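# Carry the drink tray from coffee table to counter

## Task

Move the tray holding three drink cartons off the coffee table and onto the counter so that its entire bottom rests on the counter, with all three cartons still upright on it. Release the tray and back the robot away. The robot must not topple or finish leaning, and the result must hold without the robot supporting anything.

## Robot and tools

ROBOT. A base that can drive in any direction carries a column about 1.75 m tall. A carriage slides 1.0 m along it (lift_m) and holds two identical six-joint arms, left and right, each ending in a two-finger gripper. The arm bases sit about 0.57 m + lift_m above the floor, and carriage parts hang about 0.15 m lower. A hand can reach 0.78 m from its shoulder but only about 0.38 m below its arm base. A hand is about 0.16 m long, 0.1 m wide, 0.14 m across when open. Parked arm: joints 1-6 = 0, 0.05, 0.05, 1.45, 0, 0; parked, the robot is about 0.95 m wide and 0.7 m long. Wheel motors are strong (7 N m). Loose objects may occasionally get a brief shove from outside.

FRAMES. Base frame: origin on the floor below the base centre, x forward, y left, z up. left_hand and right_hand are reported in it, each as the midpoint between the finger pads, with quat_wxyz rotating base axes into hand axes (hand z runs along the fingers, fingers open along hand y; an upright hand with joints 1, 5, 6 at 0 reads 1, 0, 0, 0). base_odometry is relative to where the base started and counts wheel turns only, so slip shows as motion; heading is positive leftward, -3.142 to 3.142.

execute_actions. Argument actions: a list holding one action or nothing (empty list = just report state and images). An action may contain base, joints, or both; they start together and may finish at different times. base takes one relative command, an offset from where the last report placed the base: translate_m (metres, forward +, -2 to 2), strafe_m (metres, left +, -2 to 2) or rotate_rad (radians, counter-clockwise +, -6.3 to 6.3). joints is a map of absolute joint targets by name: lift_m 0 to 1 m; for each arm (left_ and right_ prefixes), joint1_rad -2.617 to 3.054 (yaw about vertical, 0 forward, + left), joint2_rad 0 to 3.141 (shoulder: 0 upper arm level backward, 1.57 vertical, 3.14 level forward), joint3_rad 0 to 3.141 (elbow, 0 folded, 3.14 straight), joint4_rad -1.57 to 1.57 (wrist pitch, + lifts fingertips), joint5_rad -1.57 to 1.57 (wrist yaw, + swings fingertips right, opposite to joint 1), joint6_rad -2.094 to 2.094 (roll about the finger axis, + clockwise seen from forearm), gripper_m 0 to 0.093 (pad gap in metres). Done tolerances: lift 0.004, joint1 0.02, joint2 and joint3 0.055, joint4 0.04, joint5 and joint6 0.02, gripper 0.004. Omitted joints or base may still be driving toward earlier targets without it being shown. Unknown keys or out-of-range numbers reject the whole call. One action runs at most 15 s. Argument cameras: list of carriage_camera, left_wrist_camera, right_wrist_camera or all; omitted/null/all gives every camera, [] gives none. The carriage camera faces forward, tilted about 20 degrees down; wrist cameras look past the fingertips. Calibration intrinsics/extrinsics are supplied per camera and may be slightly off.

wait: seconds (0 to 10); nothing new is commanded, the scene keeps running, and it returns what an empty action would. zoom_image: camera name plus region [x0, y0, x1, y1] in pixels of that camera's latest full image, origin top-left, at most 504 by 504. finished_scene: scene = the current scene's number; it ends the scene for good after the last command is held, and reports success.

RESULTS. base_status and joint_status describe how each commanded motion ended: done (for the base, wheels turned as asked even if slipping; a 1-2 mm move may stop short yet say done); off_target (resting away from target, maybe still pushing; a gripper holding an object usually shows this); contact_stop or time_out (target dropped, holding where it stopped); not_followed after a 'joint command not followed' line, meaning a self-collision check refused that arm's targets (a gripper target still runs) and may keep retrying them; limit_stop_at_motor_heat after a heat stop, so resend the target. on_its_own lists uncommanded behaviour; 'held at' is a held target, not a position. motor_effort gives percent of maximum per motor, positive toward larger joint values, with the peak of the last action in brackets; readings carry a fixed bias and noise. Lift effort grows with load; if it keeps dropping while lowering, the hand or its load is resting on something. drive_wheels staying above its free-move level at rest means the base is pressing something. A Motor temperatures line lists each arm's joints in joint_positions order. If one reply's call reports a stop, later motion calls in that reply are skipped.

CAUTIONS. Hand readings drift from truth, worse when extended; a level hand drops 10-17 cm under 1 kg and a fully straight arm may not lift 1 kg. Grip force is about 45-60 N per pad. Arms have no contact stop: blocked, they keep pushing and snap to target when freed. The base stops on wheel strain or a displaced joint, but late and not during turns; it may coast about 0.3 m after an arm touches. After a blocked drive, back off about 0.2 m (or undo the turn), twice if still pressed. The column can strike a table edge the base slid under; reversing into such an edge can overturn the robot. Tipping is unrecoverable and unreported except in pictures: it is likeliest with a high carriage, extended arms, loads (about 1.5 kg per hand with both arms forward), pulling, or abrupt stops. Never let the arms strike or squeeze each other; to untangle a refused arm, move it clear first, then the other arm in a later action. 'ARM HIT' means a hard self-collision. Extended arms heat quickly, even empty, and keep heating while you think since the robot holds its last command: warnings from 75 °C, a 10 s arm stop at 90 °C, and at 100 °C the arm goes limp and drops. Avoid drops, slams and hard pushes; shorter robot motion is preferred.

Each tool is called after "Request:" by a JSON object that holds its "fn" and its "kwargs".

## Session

Request:
{"fn": "execute_actions", "kwargs": {"actions": []}}

Scene clock: 0.00 s.
Motor temperatures (°C, as the motors report them): left_arm=[21 33 24 26 24 22] | right_arm=[23 30 24 23 23 25]
base_odometry: x=+0.000 y=+0.000 heading=+0.000 (m, m, rad; odometry frame)
base_status: not commanded
joint_positions: lift_m=+0.299 left_joint1_rad=+0.004 left_joint2_rad=+0.059 left_joint3_rad=+0.059 left_joint4_rad=+1.429 left_joint5_rad=+0.049 left_joint6_rad=+0.016 left_gripper_m=+0.094 right_joint1_rad=+0.011 right_joint2_rad=+0.076 right_joint3_rad=+0.044 right_joint4_rad=+1.430 right_joint5_rad=+0.003 right_joint6_rad=-0.028 right_gripper_m=+0.094
joint_status: not commanded
motor_effort: lift_m=+19 drive_wheels=+0 (%)
left_hand: x=+0.3125 y=+0.3103 z=+1.2829 quat_wxyz=(+0.997, +0.025, +0.071, +0.008) (m; base frame)
right_hand: x=+0.3224 y=-0.3186 z=+1.2784 quat_wxyz=(+0.996, +0.000, +0.087, -0.008) (m; base frame)
pictures: carriage_camera, left_wrist_camera, right_wrist_camera
camera_calibration (this result's frames):
carriage_camera: T_world_to_cam=[[0.0456414, -0.998838, -0.0154756, 0.00831968], [-0.305134, 0.000811825, -0.952309, 1.26575], [0.951215, 0.0481869, -0.304742, 0.19818], [0, 0, 0, 1]] pos_world=[0.197331, -0.0022672, 1.26591]
left_wrist_camera: T_world_to_cam=[[0.000946618, -0.999733, -0.0230832, 0.339987], [0.72556, 0.0165715, -0.68796, 0.651045], [0.688159, -0.016097, 0.725382, -1.01496], [0, 0, 0, 1]] pos_world=[0.225758, 0.31277, 1.19197]
right_wrist_camera: T_world_to_cam=[[-0.021882, -0.999358, -0.0283738, -0.278736], [0.693187, 0.0052852, -0.720739, 0.706949], [0.720426, -0.0354396, 0.692626, -1.00265], [0, 0, 0, 1]] pos_world=[0.226186, -0.317827, 1.19608]
Images, in order (width x height): carriage_camera 672x504, left_wrist_camera 672x504, right_wrist_camera 672x504.

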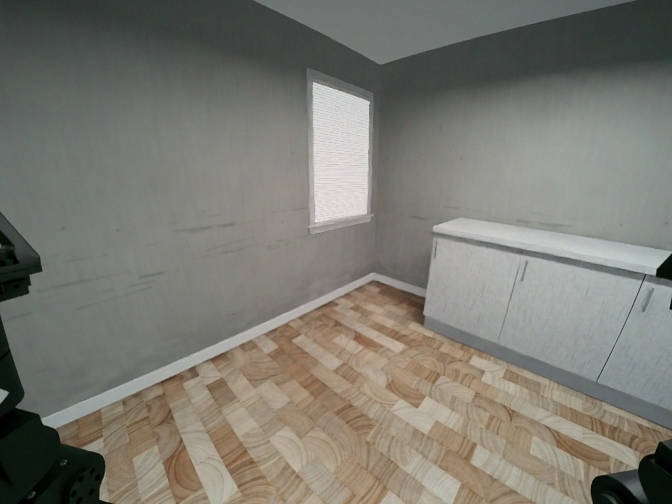

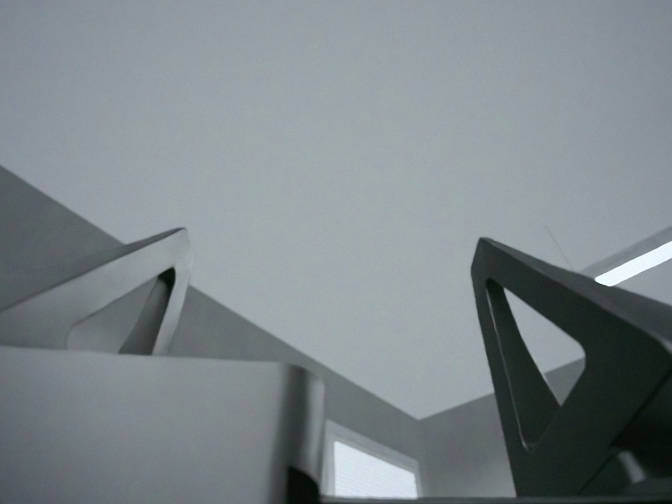

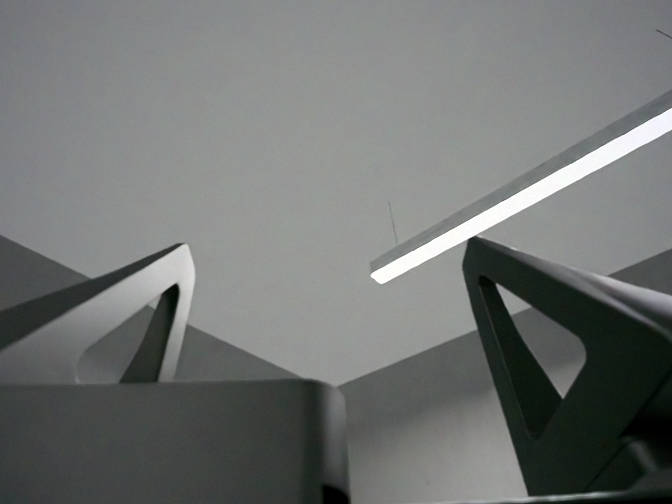

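Request:
{"fn": "zoom_image", "kwargs": {"camera": "carriage_camera", "region": [400, 200, 672, 440]}}

Region (400, 200, 672, 440) of carriage_camera's 672x504 image, scaled by 1.853, with more detail than that image has; it fills the top 445 rows of this view, and the rest is white.

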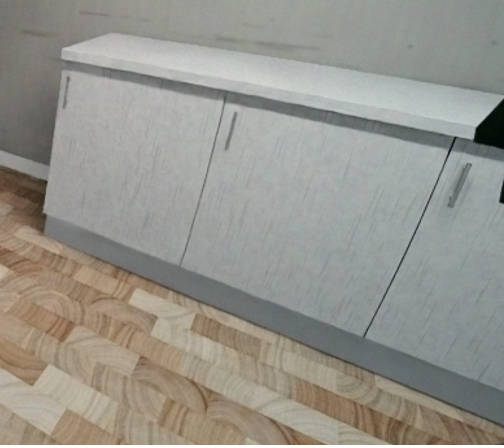

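Request:
{"fn": "execute_actions", "kwargs": {"actions": [{"base": {"rotate_rad": 2.37}}], "cameras": ["carriage_camera"]}}

Scene clock: 7.57 s.
Motor temperatures (°C, as the motors report them): left_arm=[21 33 25 26 24 22] | right_arm=[23 30 25 23 23 25]
base_odometry: x=+0.000 y=+0.000 heading=+2.369 (m, m, rad; odometry frame)
base_status: done
joint_positions: lift_m=+0.299 left_joint1_rad=+0.004 left_joint2_rad=+0.059 left_joint3_rad=+0.059 left_joint4_rad=+1.425 left_joint5_rad=+0.049 left_joint6_rad=+0.016 left_gripper_m=+0.094 right_joint1_rad=+0.011 right_joint2_rad=+0.076 right_joint3_rad=+0.044 right_joint4_rad=+1.428 right_joint5_rad=+0.003 right_joint6_rad=-0.028 right_gripper_m=+0.095
joint_status: not commanded
motor_effort: lift_m=+19(19) drive_wheels=+12(24) (%)
left_hand: x=+0.3134 y=+0.3103 z=+1.2828 quat_wxyz=(+0.997, +0.025, +0.072, +0.008) (m; base frame)
right_hand: x=+0.3226 y=-0.3186 z=+1.2784 quat_wxyz=(+0.996, +0.000, +0.087, -0.008) (m; base frame)
pictures: carriage_camera
camera_calibration (this result's frames):
carriage_camera: T_world_to_cam=[[0.0456414, -0.998838, -0.0154756, 0.00831968], [-0.305134, 0.000811825, -0.952309, 1.26575], [0.951215, 0.0481869, -0.304742, 0.19818], [0, 0, 0, 1]] pos_world=[0.197331, -0.0022672, 1.26591]
Images, in order (width x height): carriage_camera 672x504.

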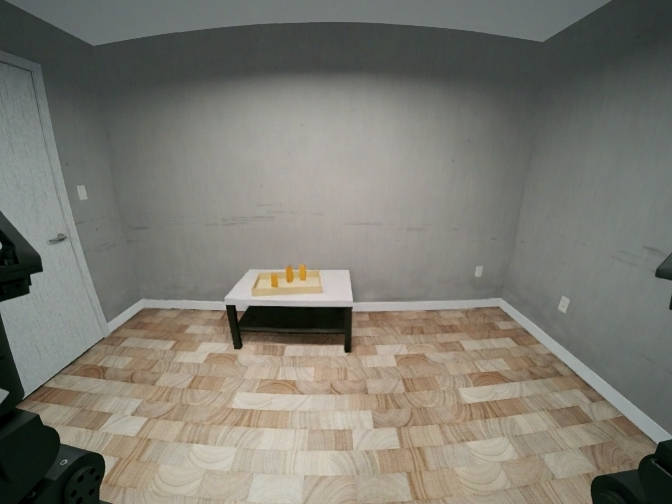

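Request:
{"fn": "zoom_image", "kwargs": {"camera": "carriage_camera", "region": [215, 250, 365, 360]}}

Region (215, 250, 365, 360) of carriage_camera's 672x504 image, scaled by 3.360, with more detail than that image has; it fills the top 370 rows of this view, and the rest is white.

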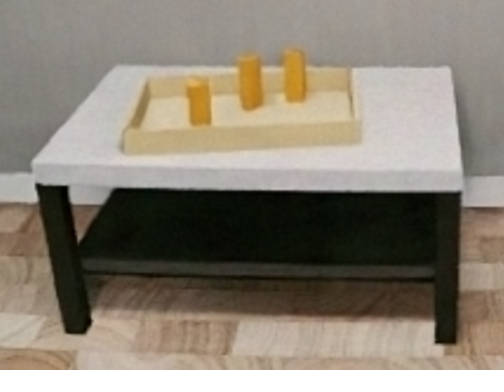

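Request:
{"fn": "execute_actions", "kwargs": {"actions": [{"base": {"rotate_rad": 0.33}}], "cameras": []}}

Request:
{"fn": "execute_actions", "kwargs": {"actions": [{"base": {"translate_m": 1.0}, "joints": {"left_joint1_rad": 0.25, "left_joint2_rad": 2.33, "left_joint3_rad": 1.065, "left_joint4_rad": -0.306, "left_joint5_rad": 0.0, "left_joint6_rad": -0.24, "right_joint1_rad": -0.35, "right_joint2_rad": 2.34, "right_joint3_rad": 1.065, "right_joint4_rad": -0.306, "right_joint5_rad": 0.0, "right_joint6_rad": 0.22}}], "cameras": ["carriage_camera"]}}

Scene clock: 17.93 s.
Motor temperatures (°C, as the motors report them): left_arm=[21 32 26 26 24 22] | right_arm=[23 30 26 23 23 25]
base_odometry: x=+0.000 y=+0.000 heading=+2.699 (m, m, rad; odometry frame)
base_status: done
joint_positions: lift_m=+0.299 left_joint1_rad=+0.004 left_joint2_rad=+0.059 left_joint3_rad=+0.059 left_joint4_rad=+1.425 left_joint5_rad=+0.049 left_joint6_rad=+0.016 left_gripper_m=+0.094 right_joint1_rad=+0.011 right_joint2_rad=+0.076 right_joint3_rad=+0.044 right_joint4_rad=+1.428 right_joint5_rad=+0.003 right_joint6_rad=-0.028 right_gripper_m=+0.095
joint_status: not commanded
motor_effort: lift_m=+19(19) drive_wheels=+13(24) (%)
left_hand: x=+0.3134 y=+0.3103 z=+1.2828 quat_wxyz=(+0.997, +0.025, +0.072, +0.008) (m; base frame)
right_hand: x=+0.3226 y=-0.3186 z=+1.2784 quat_wxyz=(+0.996, +0.000, +0.087, -0.008) (m; base frame)
pictures: none
No camera images: the call's "cameras" was empty. Leave "cameras" out to get every camera's image.

Scene clock: 22.30 s.
Motor temperatures (°C, as the motors report them): left_arm=[21 33 26 26 24 22] | right_arm=[23 31 26 23 23 25]
base_odometry: x=-0.904 y=+0.427 heading=+2.700 (m, m, rad; odometry frame)
base_status: done
joint_positions: lift_m=+0.299 left_joint1_rad=+0.242 left_joint2_rad=+2.327 left_joint3_rad=+1.055 left_joint4_rad=-0.308 left_joint5_rad=+0.005 left_joint6_rad=-0.231 left_gripper_m=+0.094 right_joint1_rad=-0.345 right_joint2_rad=+2.335 right_joint3_rad=+1.062 right_joint4_rad=-0.300 right_joint5_rad=+0.002 right_joint6_rad=+0.215 right_gripper_m=+0.095
joint_status: all done
motor_effort: lift_m=+19(19) drive_wheels=-14(37) (%)
left_hand: x=+0.5953 y=+0.3964 z=+0.6937 quat_wxyz=(-0.005, -0.234, +0.972, -0.003) (m; base frame)
right_hand: x=+0.5881 y=-0.4309 z=+0.6922 quat_wxyz=(-0.001, +0.276, +0.961, -0.001) (m; base frame)
pictures: carriage_camera
camera_calibration (this result's frames):
carriage_camera: T_world_to_cam=[[0.0456414, -0.998838, -0.0154756, 0.0083195], [-0.305134, 0.000811825, -0.952309, 1.26574], [0.951215, 0.0481869, -0.304742, 0.198176], [0, 0, 0, 1]] pos_world=[0.197331, -0.0022672, 1.26589]
Images, in order (width x height): carriage_camera 672x504.

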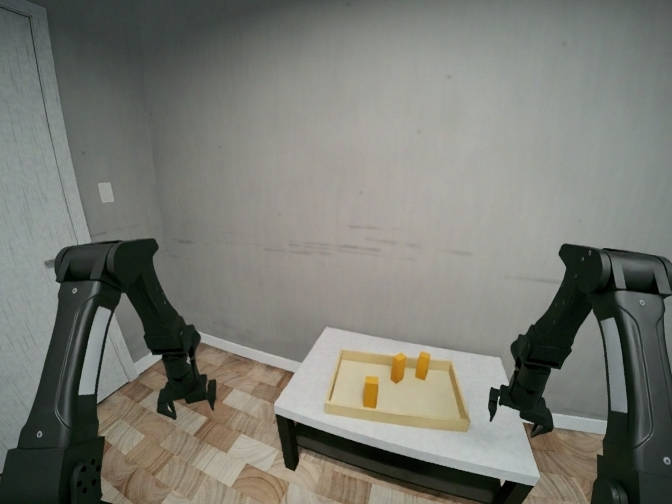

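Request:
{"fn": "zoom_image", "kwargs": {"camera": "carriage_camera", "region": [315, 335, 485, 445]}}

Region (315, 335, 485, 445) of carriage_camera's 672x504 image, scaled by 2.965, with more detail than that image has; it fills the top 326 rows of this view, and the rest is white.

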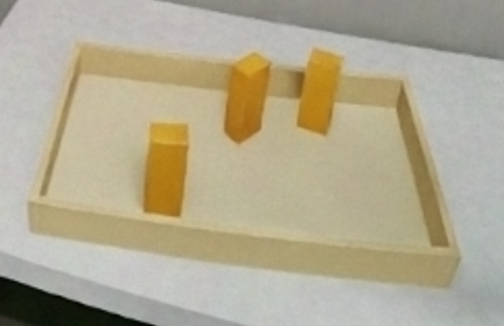

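Request:
{"fn": "execute_actions", "kwargs": {"actions": [{"base": {"rotate_rad": -0.166}, "joints": {"left_joint1_rad": -0.222, "right_joint1_rad": 0.222}}], "cameras": []}}

Request:
{"fn": "execute_actions", "kwargs": {"actions": [{"base": {"strafe_m": -0.052}}], "cameras": []}}

Request:
{"fn": "execute_actions", "kwargs": {"actions": [{"base": {"translate_m": 0.335}, "joints": {"lift_m": 0.18}}]}}

Scene clock: 31.60 s.
Motor temperatures (°C, as the motors report them): left_arm=[21 35 26 26 24 22] | right_arm=[23 34 26 23 23 25]
base_odometry: x=-0.905 y=+0.427 heading=+2.535 (m, m, rad; odometry frame)
base_status: done
joint_positions: lift_m=+0.299 left_joint1_rad=-0.232 left_joint2_rad=+2.327 left_joint3_rad=+1.055 left_joint4_rad=-0.301 left_joint5_rad=+0.004 left_joint6_rad=-0.233 left_gripper_m=+0.094 right_joint1_rad=+0.221 right_joint2_rad=+2.335 right_joint3_rad=+1.062 right_joint4_rad=-0.300 right_joint5_rad=+0.002 right_joint6_rad=+0.216 right_gripper_m=+0.095
joint_status: all done
motor_effort: lift_m=+18(19) drive_wheels=+14(20) (%)
left_hand: x=+0.5973 y=+0.2421 z=+0.6937 quat_wxyz=(-0.002, +0.000, +1.000, -0.002) (m; base frame)
right_hand: x=+0.5998 y=-0.2464 z=+0.6922 quat_wxyz=(-0.001, -0.002, +1.000, -0.001) (m; base frame)
pictures: none
No camera images: the call's "cameras" was empty. Leave "cameras" out to get every camera's image.

Scene clock: 32.80 s.
Motor temperatures (°C, as the motors report them): left_arm=[21 35 26 26 24 22] | right_arm=[23 35 26 23 23 25]
base_odometry: x=-0.875 y=+0.470 heading=+2.534 (m, m, rad; odometry frame)
base_status: done
joint_positions: lift_m=+0.299 left_joint1_rad=-0.227 left_joint2_rad=+2.327 left_joint3_rad=+1.055 left_joint4_rad=-0.303 left_joint5_rad=+0.004 left_joint6_rad=-0.233 left_gripper_m=+0.094 right_joint1_rad=+0.221 right_joint2_rad=+2.335 right_joint3_rad=+1.062 right_joint4_rad=-0.300 right_joint5_rad=+0.002 right_joint6_rad=+0.216 right_gripper_m=+0.095
joint_status: not commanded
motor_effort: lift_m=+18(19) drive_wheels=-6(26) (%)
left_hand: x=+0.5974 y=+0.2438 z=+0.6937 quat_wxyz=(-0.002, -0.003, +1.000, -0.001) (m; base frame)
right_hand: x=+0.5997 y=-0.2463 z=+0.6922 quat_wxyz=(-0.001, -0.003, +1.000, -0.001) (m; base frame)
pictures: none
No camera images: the call's "cameras" was empty. Leave "cameras" out to get every camera's image.

Scene clock: 35.40 s.
Motor temperatures (°C, as the motors report them): left_arm=[21 35 26 26 24 22] | right_arm=[23 35 26 23 23 25]
base_odometry: x=-1.150 y=+0.661 heading=+2.533 (m, m, rad; odometry frame)
base_status: done
joint_positions: lift_m=+0.180 left_joint1_rad=-0.227 left_joint2_rad=+2.327 left_joint3_rad=+1.055 left_joint4_rad=-0.308 left_joint5_rad=+0.003 left_joint6_rad=-0.233 left_gripper_m=+0.094 right_joint1_rad=+0.221 right_joint2_rad=+2.335 right_joint3_rad=+1.062 right_joint4_rad=-0.301 right_joint5_rad=+0.002 right_joint6_rad=+0.216 right_gripper_m=+0.095
joint_status: all done
motor_effort: lift_m=+19(20) drive_wheels=-13(24) (%)
left_hand: x=+0.5960 y=+0.2442 z=+0.5746 quat_wxyz=(-0.005, -0.003, +1.000, +0.000) (m; base frame)
right_hand: x=+0.5993 y=-0.2464 z=+0.5729 quat_wxyz=(-0.002, -0.003, +1.000, -0.001) (m; base frame)
pictures: carriage_camera, left_wrist_camera, right_wrist_camera
camera_calibration (this result's frames):
carriage_camera: T_world_to_cam=[[0.0456414, -0.998838, -0.0154756, 0.0064764], [-0.305134, 0.000811825, -0.952309, 1.15232], [0.951215, 0.0481869, -0.304742, 0.161882], [0, 0, 0, 1]] pos_world=[0.197331, -0.0022672, 1.1468]
left_wrist_camera: T_world_to_cam=[[0.0211531, -0.999457, -0.0252722, 0.24641], [-0.809165, -0.0319612, 0.586711, 0.153322], [-0.5872, 0.00803865, -0.809402, 0.938835], [0, 0, 0, 1]] pos_world=[0.670135, 0.243629, 0.676167]
right_wrist_camera: T_world_to_cam=[[0.00573331, -0.999415, 0.0337068, -0.27267], [-0.80508, 0.0153802, 0.592966, 0.153831], [-0.593138, -0.0305364, -0.804521, 0.935203], [0, 0, 0, 1]] pos_world=[0.680114, -0.246319, 0.670365]
Images, in order (width x height): carriage_camera 672x504, left_wrist_camera 672x504, right_wrist_camera 672x504.

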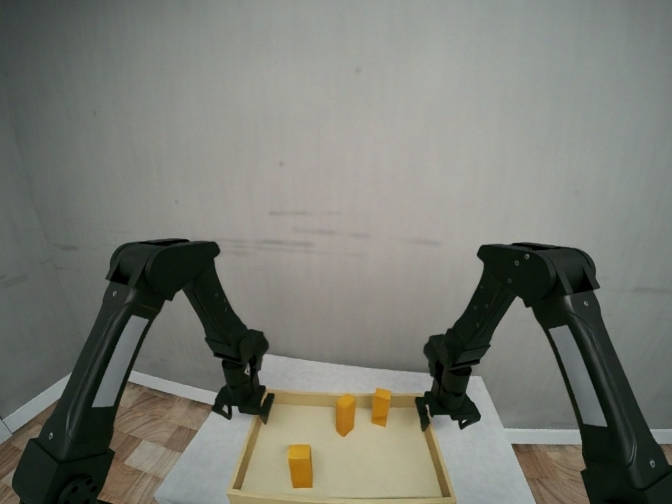

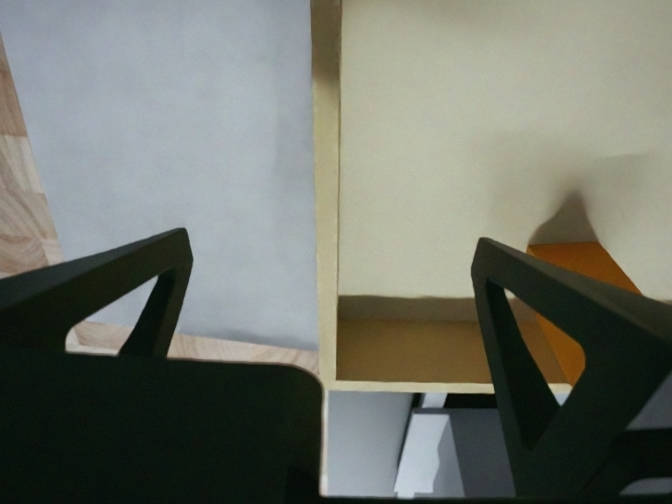

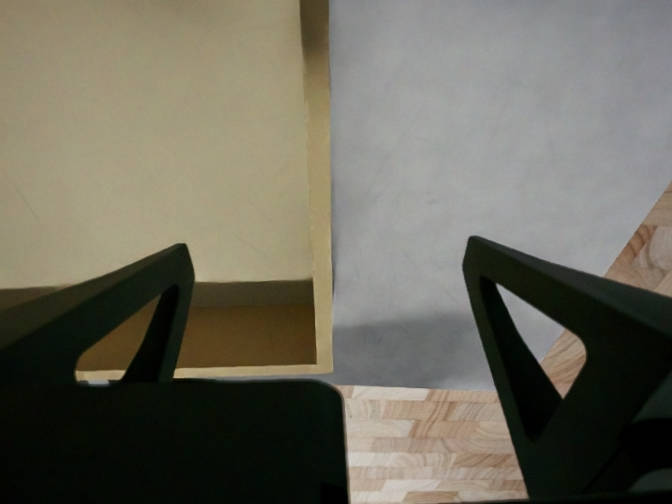

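Request:
{"fn": "zoom_image", "kwargs": {"camera": "carriage_camera", "region": [210, 370, 480, 504]}}

Region (210, 370, 480, 504) of carriage_camera's 672x504 image, scaled by 1.867, with more detail than that image has; it fills the top 250 rows of this view, and the rest is white.

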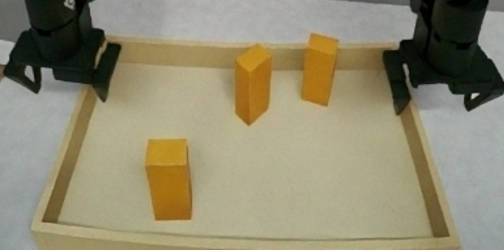

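Request:
{"fn": "execute_actions", "kwargs": {"actions": [{"joints": {"lift_m": 0.095, "left_joint1_rad": -0.215, "left_joint6_rad": -0.245, "right_joint1_rad": 0.234, "right_joint6_rad": 0.232, "left_gripper_m": 0.05, "right_gripper_m": 0.05}}], "cameras": ["left_wrist_camera", "right_wrist_camera"]}}

Scene clock: 48.30 s.
Motor temperatures (°C, as the motors report them): left_arm=[21 37 26 26 24 22] | right_arm=[23 38 26 23 23 25]
base_odometry: x=-1.150 y=+0.661 heading=+2.533 (m, m, rad; odometry frame)
base_status: not commanded
joint_positions: lift_m=+0.095 left_joint1_rad=-0.226 left_joint2_rad=+2.328 left_joint3_rad=+1.055 left_joint4_rad=-0.306 left_joint5_rad=+0.003 left_joint6_rad=-0.237 left_gripper_m=+0.050 right_joint1_rad=+0.227 right_joint2_rad=+2.336 right_joint3_rad=+1.062 right_joint4_rad=-0.301 right_joint5_rad=+0.002 right_joint6_rad=+0.228 right_gripper_m=+0.050
joint_status: all done
motor_effort: lift_m=+18(20) drive_wheels=-12(13) (%)
left_hand: x=+0.5963 y=+0.2446 z=+0.4893 quat_wxyz=(-0.005, -0.006, +1.000, -0.001) (m; base frame)
right_hand: x=+0.5987 y=-0.2446 z=+0.4878 quat_wxyz=(-0.002, +0.000, +1.000, -0.001) (m; base frame)
pictures: left_wrist_camera, right_wrist_camera
camera_calibration (this result's frames):
left_wrist_camera: T_world_to_cam=[[0.0272714, -0.999312, -0.0251276, 0.240944], [-0.809389, -0.0368262, 0.586118, 0.205251], [-0.58664, 0.00435379, -0.809836, 0.870677], [0, 0, 0, 1]] pos_world=[0.67033, 0.244547, 0.590859]
right_wrist_camera: T_world_to_cam=[[-0.000355273, -0.999427, 0.0338324, -0.264394], [-0.804771, 0.0203682, 0.593236, 0.204764], [-0.593585, -0.0270166, -0.804318, 0.867496], [0, 0, 0, 1]] pos_world=[0.679626, -0.244977, 0.585214]
Images, in order (width x height): left_wrist_camera 672x504, right_wrist_camera 672x504.

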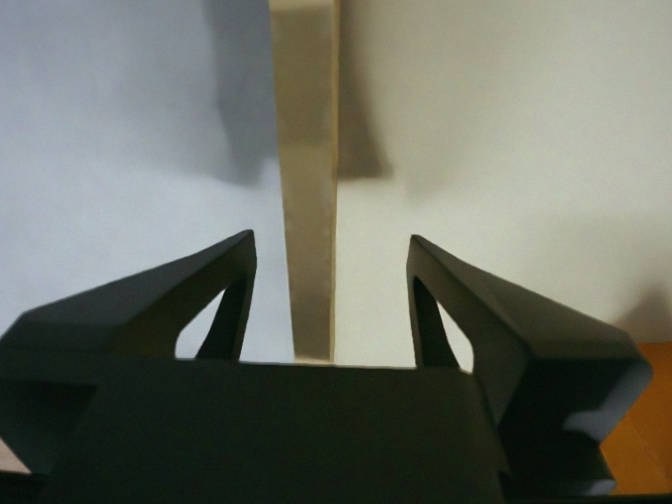

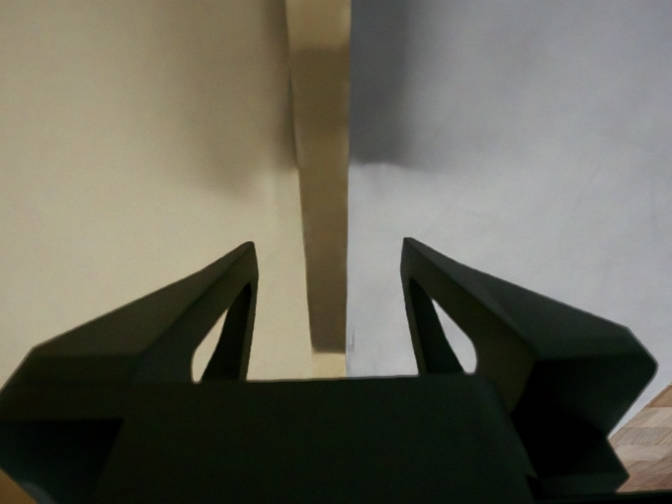

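Request:
{"fn": "execute_actions", "kwargs": {"actions": [{"joints": {"lift_m": 0.083, "left_joint1_rad": -0.203, "left_joint6_rad": -0.235}}], "cameras": ["left_wrist_camera", "right_wrist_camera"]}}

Scene clock: 53.17 s.
Motor temperatures (°C, as the motors report them): left_arm=[21 38 26 26 24 22] | right_arm=[23 39 26 23 23 25]
base_odometry: x=-1.150 y=+0.661 heading=+2.533 (m, m, rad; odometry frame)
base_status: not commanded
joint_positions: lift_m=+0.083 left_joint1_rad=-0.211 left_joint2_rad=+2.331 left_joint3_rad=+1.055 left_joint4_rad=-0.307 left_joint5_rad=+0.003 left_joint6_rad=-0.234 left_gripper_m=+0.050 right_joint1_rad=+0.227 right_joint2_rad=+2.338 right_joint3_rad=+1.062 right_joint4_rad=-0.302 right_joint5_rad=+0.002 right_joint6_rad=+0.228 right_gripper_m=+0.050
joint_status: all done
motor_effort: lift_m=+19(20) drive_wheels=+11(14) (%)
left_hand: x=+0.5966 y=+0.2496 z=+0.4765 quat_wxyz=(-0.006, -0.012, +1.000, +0.000) (m; base frame)
right_hand: x=+0.5980 y=-0.2447 z=+0.4752 quat_wxyz=(-0.003, +0.000, +1.000, -0.002) (m; base frame)
pictures: left_wrist_camera, right_wrist_camera
camera_calibration (this result's frames):
left_wrist_camera: T_world_to_cam=[[0.039392, -0.998889, -0.0258579, 0.238563], [-0.807128, -0.047064, 0.588498, 0.213211], [-0.589061, -0.00231144, -0.808085, 0.862734], [0, 0, 0, 1]] pos_world=[0.670894, 0.250327, 0.577857]
right_wrist_camera: T_world_to_cam=[[-0.000266463, -0.999407, 0.0344335, -0.264461], [-0.803225, 0.0207251, 0.595315, 0.209895], [-0.595676, -0.0274992, -0.802754, 0.857275], [0, 0, 0, 1]] pos_world=[0.67918, -0.24508, 0.572334]
Images, in order (width x height): left_wrist_camera 672x504, right_wrist_camera 672x504.

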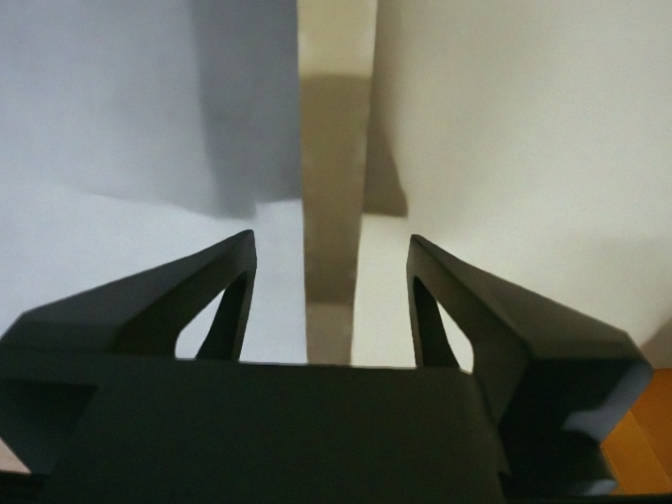

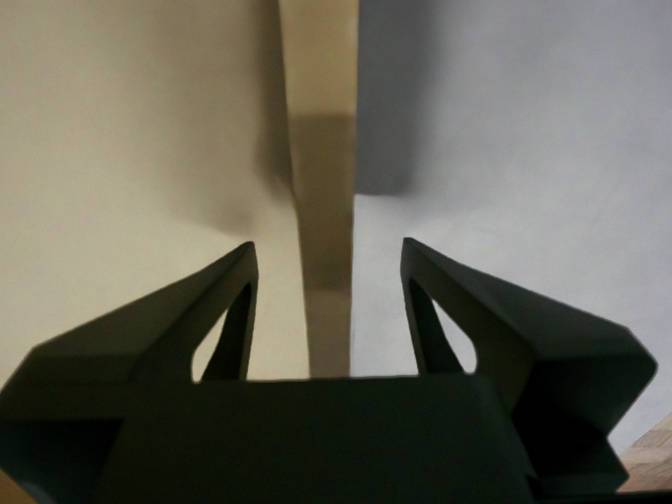

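Request:
{"fn": "execute_actions", "kwargs": {"actions": [{"joints": {"left_gripper_m": 0.0, "right_gripper_m": 0.0}}], "cameras": ["left_wrist_camera", "right_wrist_camera"]}}

Request:
{"fn": "execute_actions", "kwargs": {"actions": [{"joints": {"lift_m": 0.115}}]}}

Scene clock: 54.73 s.
Motor temperatures (°C, as the motors report them): left_arm=[21 38 26 26 24 22] | right_arm=[23 39 26 23 23 25]
base_odometry: x=-1.150 y=+0.661 heading=+2.533 (m, m, rad; odometry frame)
base_status: not commanded
joint_positions: lift_m=+0.083 left_joint1_rad=-0.211 left_joint2_rad=+2.331 left_joint3_rad=+1.055 left_joint4_rad=-0.305 left_joint5_rad=+0.008 left_joint6_rad=-0.234 left_gripper_m=+0.009 right_joint1_rad=+0.228 right_joint2_rad=+2.338 right_joint3_rad=+1.062 right_joint4_rad=-0.301 right_joint5_rad=-0.002 right_joint6_rad=+0.227 right_gripper_m=+0.009
joint_status: left_gripper_m off_target (ended at +0.009, target +0.000); right_gripper_m off_target (ended at +0.009, target +0.000)
motor_effort: lift_m=+19(18) drive_wheels=+11(11) (%)
left_hand: x=+0.5969 y=+0.2486 z=+0.4765 quat_wxyz=(-0.006, -0.012, +1.000, -0.003) (m; base frame)
right_hand: x=+0.5980 y=-0.2435 z=+0.4752 quat_wxyz=(-0.003, -0.001, +1.000, +0.000) (m; base frame)
pictures: left_wrist_camera, right_wrist_camera
camera_calibration (this result's frames):
left_wrist_camera: T_world_to_cam=[[0.0394732, -0.999011, -0.0204882, 0.235021], [-0.807832, -0.0439736, 0.58777, 0.213467], [-0.58809, -0.00665015, -0.808768, 0.863773], [0, 0, 0, 1]] pos_world=[0.671144, 0.24992, 0.577938]
right_wrist_camera: T_world_to_cam=[[0.0020002, -0.999543, 0.0301706, -0.262589], [-0.803145, 0.0163694, 0.595559, 0.208572], [-0.59578, -0.0254226, -0.802745, 0.857815], [0, 0, 0, 1]] pos_world=[0.679108, -0.244075, 0.572312]
Images, in order (width x height): left_wrist_camera 672x504, right_wrist_camera 672x504.

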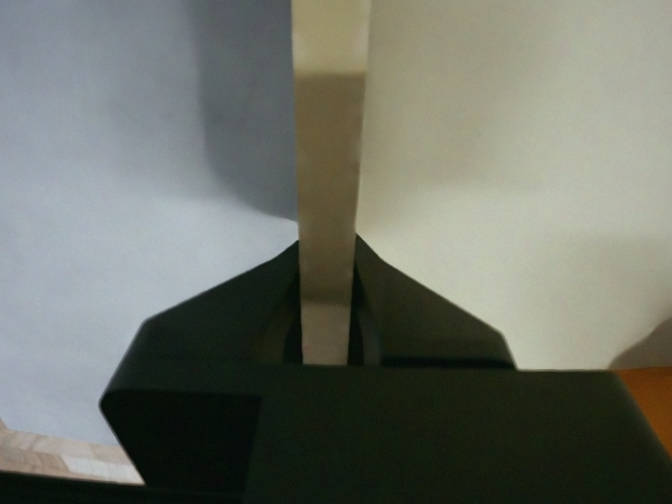

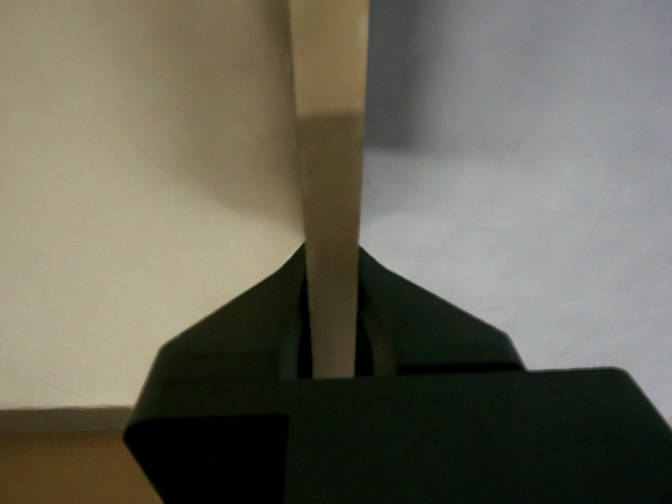

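Scene clock: 55.37 s.
Motor temperatures (°C, as the motors report them): left_arm=[21 38 26 26 24 22] | right_arm=[23 39 26 23 23 25]
base_odometry: x=-1.150 y=+0.661 heading=+2.533 (m, m, rad; odometry frame)
base_status: not commanded
joint_positions: lift_m=+0.115 left_joint1_rad=-0.211 left_joint2_rad=+2.351 left_joint3_rad=+1.055 left_joint4_rad=-0.305 left_joint5_rad=+0.015 left_joint6_rad=-0.234 left_gripper_m=+0.009 right_joint1_rad=+0.230 right_joint2_rad=+2.355 right_joint3_rad=+1.062 right_joint4_rad=-0.303 right_joint5_rad=-0.007 right_joint6_rad=+0.227 right_gripper_m=+0.009
joint_status: all done
motor_effort: lift_m=+19(24) drive_wheels=+11(11) (%)
left_hand: x=+0.5912 y=+0.2486 z=+0.5023 quat_wxyz=(-0.016, -0.012, +1.000, -0.004) (m; base frame)
right_hand: x=+0.5926 y=-0.2433 z=+0.5019 quat_wxyz=(-0.013, -0.002, +1.000, +0.000) (m; base frame)
pictures: carriage_camera, left_wrist_camera, right_wrist_camera
camera_calibration (this result's frames):
carriage_camera: T_world_to_cam=[[0.0456414, -0.998838, -0.0154756, 0.00546935], [-0.305134, 0.000811825, -0.952309, 1.09035], [0.951215, 0.0481869, -0.304742, 0.142052], [0, 0, 0, 1]] pos_world=[0.197331, -0.0022672, 1.08172]
left_wrist_camera: T_world_to_cam=[[0.0391945, -0.999059, -0.018565, 0.23495], [-0.794905, -0.0424323, 0.605248, 0.176803], [-0.605467, -0.00896498, -0.79582, 0.885635], [0, 0, 0, 1]] pos_world=[0.667555, 0.25017, 0.602158]
right_wrist_camera: T_world_to_cam=[[0.00442472, -0.99954, 0.0299869, -0.264533], [-0.791338, 0.0148333, 0.611199, 0.173108], [-0.611363, -0.0264341, -0.790909, 0.879133], [0, 0, 0, 1]] pos_world=[0.675627, -0.24374, 0.597443]
Images, in order (width x height): carriage_camera 672x504, left_wrist_camera 672x504, right_wrist_camera 672x504.

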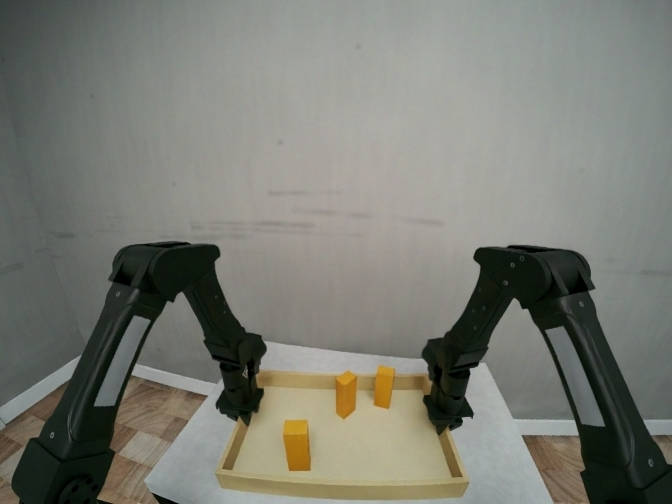

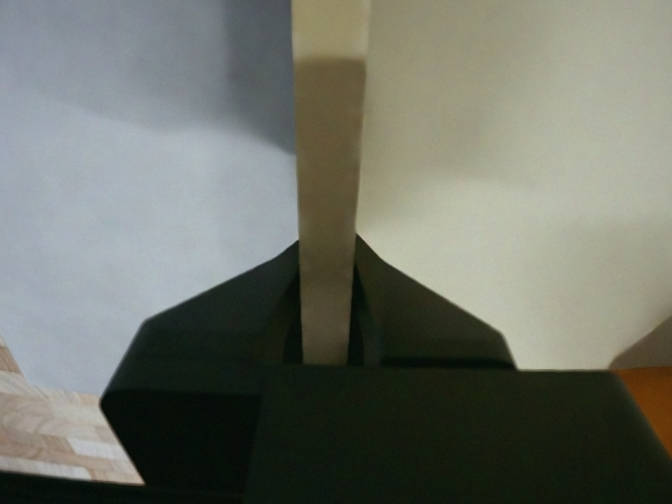

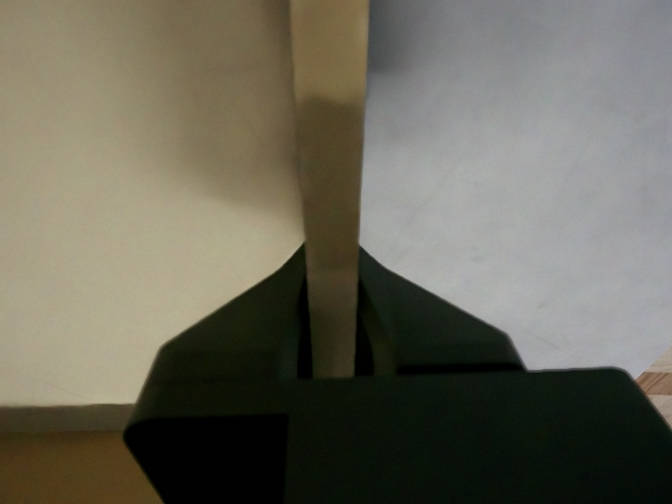

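Request:
{"fn": "execute_actions", "kwargs": {"actions": [{"base": {"translate_m": -0.85}, "joints": {"lift_m": 0.4, "left_joint4_rad": -0.285, "right_joint4_rad": -0.285}}], "cameras": ["carriage_camera"]}}

Scene clock: 65.37 s.
Motor temperatures (°C, as the motors report them): left_arm=[21 40 26 26 24 22] | right_arm=[23 42 26 23 23 25]
base_odometry: x=-0.452 y=+0.175 heading=+2.533 (m, m, rad; odometry frame)
base_status: done
joint_positions: lift_m=+0.400 left_joint1_rad=-0.209 left_joint2_rad=+2.354 left_joint3_rad=+1.055 left_joint4_rad=-0.288 left_joint5_rad=+0.012 left_joint6_rad=-0.234 left_gripper_m=+0.009 right_joint1_rad=+0.231 right_joint2_rad=+2.358 right_joint3_rad=+1.062 right_joint4_rad=-0.286 right_joint5_rad=-0.002 right_joint6_rad=+0.228 right_gripper_m=+0.009
joint_status: all done
motor_effort: lift_m=+20(23) drive_wheels=-6(30) (%)
left_hand: x=+0.5947 y=+0.2489 z=+0.7862 quat_wxyz=(-0.009, -0.012, +1.000, -0.004) (m; base frame)
right_hand: x=+0.5961 y=-0.2430 z=+0.7859 quat_wxyz=(-0.005, -0.002, +1.000, +0.000) (m; base frame)
pictures: carriage_camera
camera_calibration (this result's frames):
carriage_camera: T_world_to_cam=[[0.0456414, -0.998838, -0.0154756, 0.00988006], [-0.305134, 0.000811825, -0.952309, 1.36177], [0.951215, 0.0481869, -0.304742, 0.228906], [0, 0, 0, 1]] pos_world=[0.197331, -0.0022672, 1.36673]
Images, in order (width x height): carriage_camera 672x504.

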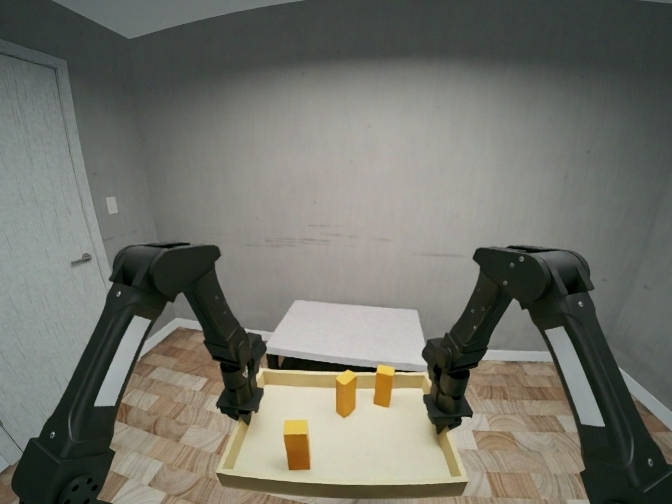

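Request:
{"fn": "execute_actions", "kwargs": {"actions": [{"base": {"rotate_rad": 3.0}, "joints": {"lift_m": 0.62}}], "cameras": ["carriage_camera"]}}

Scene clock: 70.90 s.
Motor temperatures (°C, as the motors report them): left_arm=[21 41 26 26 24 22] | right_arm=[23 44 26 23 23 25]
base_odometry: x=-0.453 y=+0.175 heading=-0.751 (m, m, rad; odometry frame)
base_status: done
joint_positions: lift_m=+0.620 left_joint1_rad=-0.202 left_joint2_rad=+2.356 left_joint3_rad=+1.055 left_joint4_rad=-0.274 left_joint5_rad=+0.013 left_joint6_rad=-0.229 left_gripper_m=+0.009 right_joint1_rad=+0.234 right_joint2_rad=+2.356 right_joint3_rad=+1.062 right_joint4_rad=-0.272 right_joint5_rad=-0.001 right_joint6_rad=+0.230 right_gripper_m=+0.009
joint_status: all done
motor_effort: lift_m=+20(23) drive_wheels=+15(38) (%)
left_hand: x=+0.5980 y=+0.2506 z=+1.0057 quat_wxyz=(-0.003, -0.014, +1.000, -0.006) (m; base frame)
right_hand: x=+0.5995 y=-0.2414 z=+1.0062 quat_wxyz=(+0.002, -0.002, +1.000, +0.001) (m; base frame)
pictures: carriage_camera
camera_calibration (this result's frames):
carriage_camera: T_world_to_cam=[[0.0456414, -0.998838, -0.0154756, 0.0132847], [-0.305134, 0.000811825, -0.952309, 1.57127], [0.951215, 0.0481869, -0.304742, 0.295949], [0, 0, 0, 1]] pos_world=[0.197331, -0.0022672, 1.58673]
Images, in order (width x height): carriage_camera 672x504.

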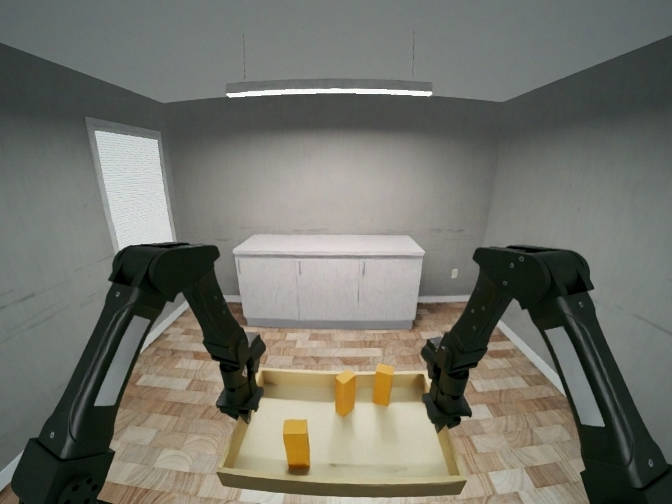

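Request:
{"fn": "zoom_image", "kwargs": {"camera": "carriage_camera", "region": [225, 225, 435, 340]}}

Region (225, 225, 435, 340) of carriage_camera's 672x504 image, scaled by 2.400, with more detail than that image has; it fills the top 276 rows of this view, and the rest is white.

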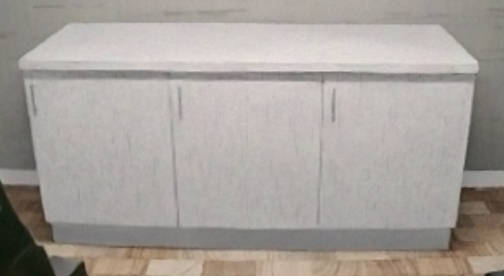

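Request:
{"fn": "execute_actions", "kwargs": {"actions": [{"base": {"translate_m": 1.92}}]}}

Scene clock: 80.57 s.
Motor temperatures (°C, as the motors report them): left_arm=[21 43 26 26 24 22] | right_arm=[23 46 26 23 23 25]
base_odometry: x=+0.953 y=-1.132 heading=-0.750 (m, m, rad; odometry frame)
base_status: done
joint_positions: lift_m=+0.620 left_joint1_rad=-0.202 left_joint2_rad=+2.356 left_joint3_rad=+1.055 left_joint4_rad=-0.282 left_joint5_rad=+0.016 left_joint6_rad=-0.229 left_gripper_m=+0.009 right_joint1_rad=+0.234 right_joint2_rad=+2.356 right_joint3_rad=+1.062 right_joint4_rad=-0.281 right_joint5_rad=-0.003 right_joint6_rad=+0.230 right_gripper_m=+0.009
joint_status: not commanded
motor_effort: lift_m=+19(20) drive_wheels=-14(36) (%)
left_hand: x=+0.5959 y=+0.2504 z=+1.0057 quat_wxyz=(-0.008, -0.014, +1.000, -0.006) (m; base frame)
right_hand: x=+0.5972 y=-0.2416 z=+1.0062 quat_wxyz=(-0.003, -0.002, +1.000, +0.001) (m; base frame)
pictures: carriage_camera, left_wrist_camera, right_wrist_camera
camera_calibration (this result's frames):
carriage_camera: T_world_to_cam=[[0.0456414, -0.998838, -0.0154756, 0.0132846], [-0.305134, 0.000811825, -0.952309, 1.57127], [0.951215, 0.0481869, -0.304742, 0.295948], [0, 0, 0, 1]] pos_world=[0.197331, -0.0022672, 1.58673]
left_wrist_camera: T_world_to_cam=[[0.0429167, -0.998985, -0.0136747, 0.238801], [-0.805247, -0.0426891, 0.591401, -0.103858], [-0.591385, -0.0143695, -0.806261, 1.29259], [0, 0, 0, 1]] pos_world=[0.670536, 0.252699, 1.10685]
right_wrist_camera: T_world_to_cam=[[0.00463734, -0.999563, 0.0291877, -0.2773], [-0.803742, 0.0136402, 0.594822, -0.107897], [-0.59496, -0.0262177, -0.803327, 1.28365], [0, 0, 0, 1]] pos_world=[0.678283, -0.242052, 1.10346]
Images, in order (width x height): carriage_camera 672x504, left_wrist_camera 672x504, right_wrist_camera 672x504.

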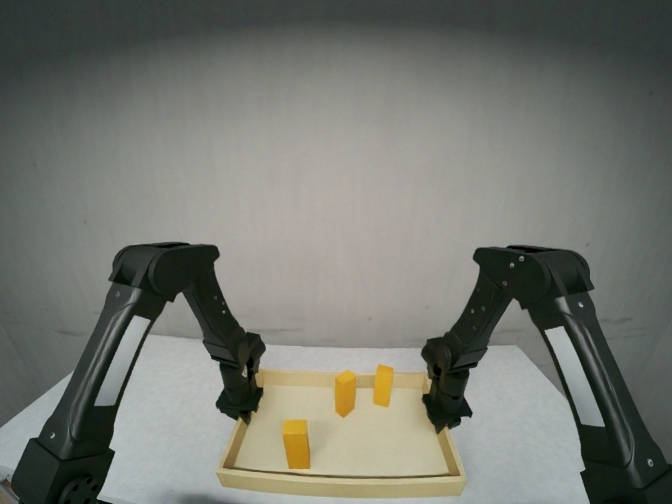

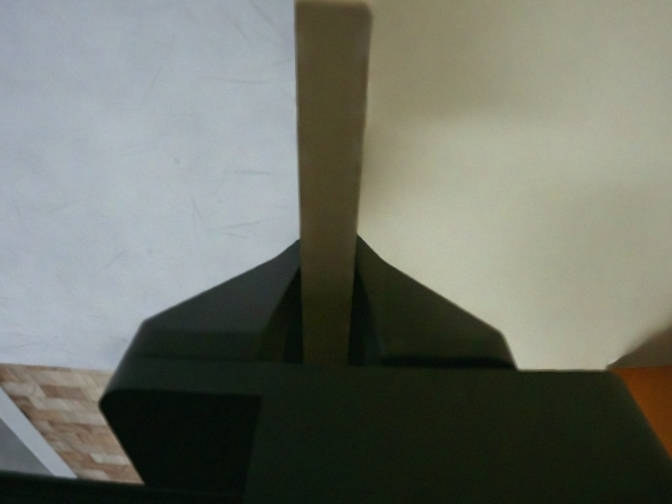

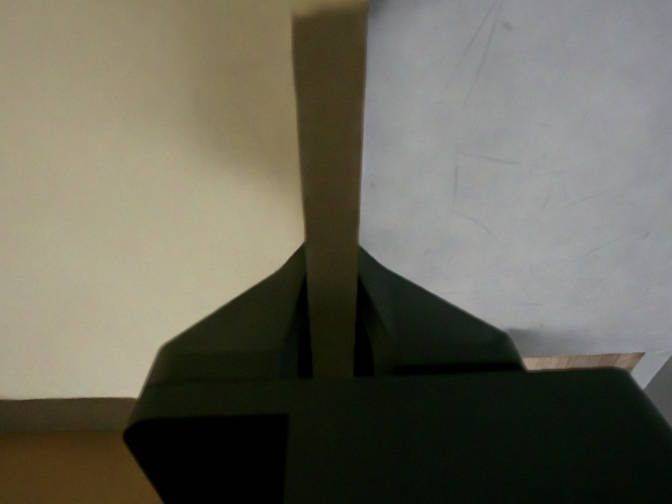

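Request:
{"fn": "execute_actions", "kwargs": {"actions": [{"base": {"translate_m": 0.06}, "joints": {"lift_m": 0.575}}]}}

Scene clock: 84.03 s.
Motor temperatures (°C, as the motors report them): left_arm=[21 44 26 26 24 22] | right_arm=[23 46 26 23 23 25]
base_odometry: x=+0.998 y=-1.173 heading=-0.748 (m, m, rad; odometry frame)
base_status: done
joint_positions: lift_m=+0.575 left_joint1_rad=-0.204 left_joint2_rad=+2.357 left_joint3_rad=+1.055 left_joint4_rad=-0.287 left_joint5_rad=+0.013 left_joint6_rad=-0.229 left_gripper_m=+0.009 right_joint1_rad=+0.235 right_joint2_rad=+2.363 right_joint3_rad=+1.062 right_joint4_rad=-0.281 right_joint5_rad=-0.006 right_joint6_rad=+0.231 right_gripper_m=+0.009
joint_status: all done
motor_effort: lift_m=+21(21) drive_wheels=+13(28) (%)
left_hand: x=+0.5944 y=+0.2505 z=+0.9602 quat_wxyz=(-0.010, -0.012, +1.000, -0.005) (m; base frame)
right_hand: x=+0.5952 y=-0.2413 z=+0.9590 quat_wxyz=(-0.007, -0.002, +1.000, +0.002) (m; base frame)
pictures: carriage_camera, left_wrist_camera, right_wrist_camera
camera_calibration (this result's frames):
carriage_camera: T_world_to_cam=[[0.0456414, -0.998838, -0.0154756, 0.0125863], [-0.305134, 0.000811825, -0.952309, 1.5283], [0.951215, 0.0481869, -0.304742, 0.282197], [0, 0, 0, 1]] pos_world=[0.197331, -0.0022672, 1.54161]
left_wrist_camera: T_world_to_cam=[[0.0405096, -0.999028, -0.017366, 0.24332], [-0.802074, -0.042878, 0.595684, -0.0841745], [-0.595849, -0.0102021, -0.803031, 1.25352], [0, 0, 0, 1]] pos_world=[0.669539, 0.252263, 1.06098]
right_wrist_camera: T_world_to_cam=[[0.00405731, -0.999616, 0.0274215, -0.273635], [-0.79926, 0.0132382, 0.60084, -0.0899704], [-0.600972, -0.0243547, -0.798899, 1.24427], [0, 0, 0, 1]] pos_world=[0.676973, -0.242035, 1.05561]
Images, in order (width x height): carriage_camera 672x504, left_wrist_camera 672x504, right_wrist_camera 672x504.

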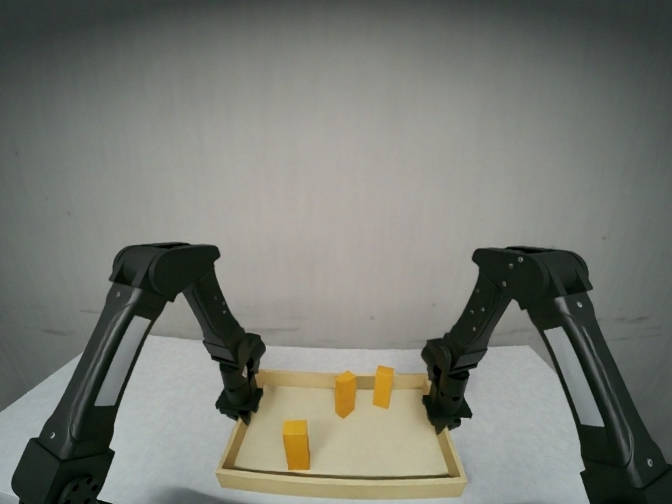

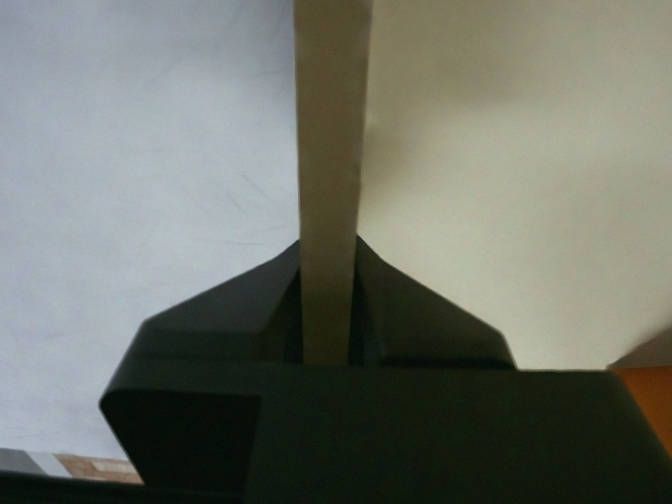

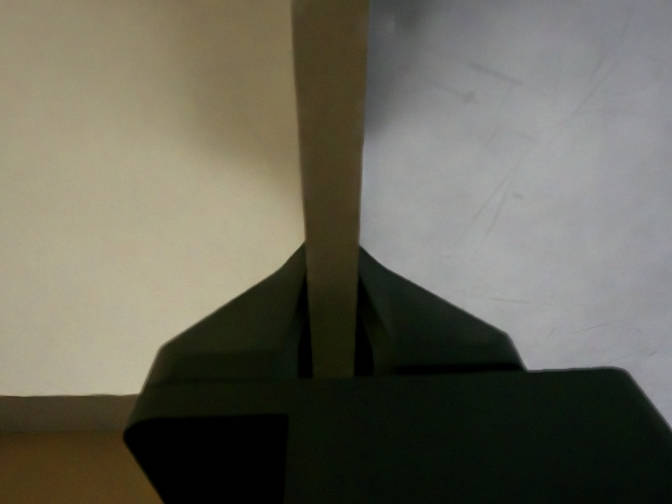

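Request:
{"fn": "execute_actions", "kwargs": {"actions": [{"joints": {"lift_m": 0.562}}], "cameras": ["right_wrist_camera"]}}

Scene clock: 87.00 s.
Motor temperatures (°C, as the motors report them): left_arm=[21 44 26 26 24 22] | right_arm=[23 47 26 23 23 25]
base_odometry: x=+0.998 y=-1.173 heading=-0.748 (m, m, rad; odometry frame)
base_status: not commanded
joint_positions: lift_m=+0.562 left_joint1_rad=-0.204 left_joint2_rad=+2.357 left_joint3_rad=+1.055 left_joint4_rad=-0.289 left_joint5_rad=+0.013 left_joint6_rad=-0.229 left_gripper_m=+0.009 right_joint1_rad=+0.235 right_joint2_rad=+2.365 right_joint3_rad=+1.062 right_joint4_rad=-0.281 right_joint5_rad=-0.007 right_joint6_rad=+0.231 right_gripper_m=+0.009
joint_status: all done
motor_effort: lift_m=+20(21) drive_wheels=-13(15) (%)
left_hand: x=+0.5939 y=+0.2506 z=+0.9472 quat_wxyz=(-0.011, -0.012, +1.000, -0.004) (m; base frame)
right_hand: x=+0.5948 y=-0.2413 z=+0.9455 quat_wxyz=(-0.007, -0.002, +1.000, +0.002) (m; base frame)
pictures: right_wrist_camera
camera_calibration (this result's frames):
right_wrist_camera: T_world_to_cam=[[0.00408286, -0.999629, 0.0269403, -0.272778], [-0.798484, 0.0129595, 0.601877, -0.0836801], [-0.602002, -0.0239688, -0.798135, 1.23329], [0, 0, 0, 1]] pos_world=[0.676742, -0.242032, 1.04205]
Images, in order (width x height): right_wrist_camera 672x504.

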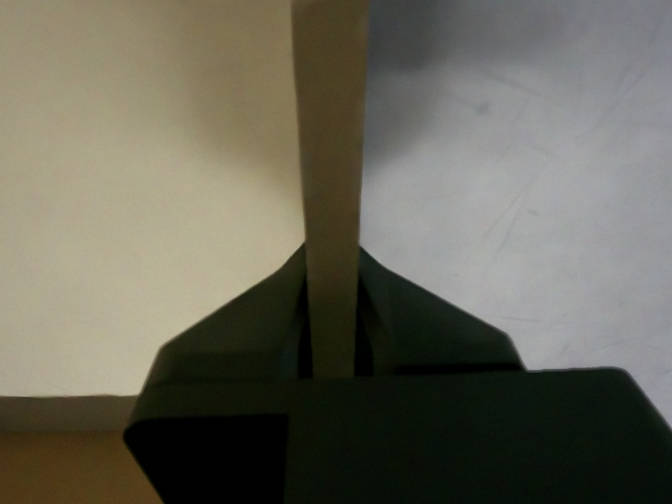

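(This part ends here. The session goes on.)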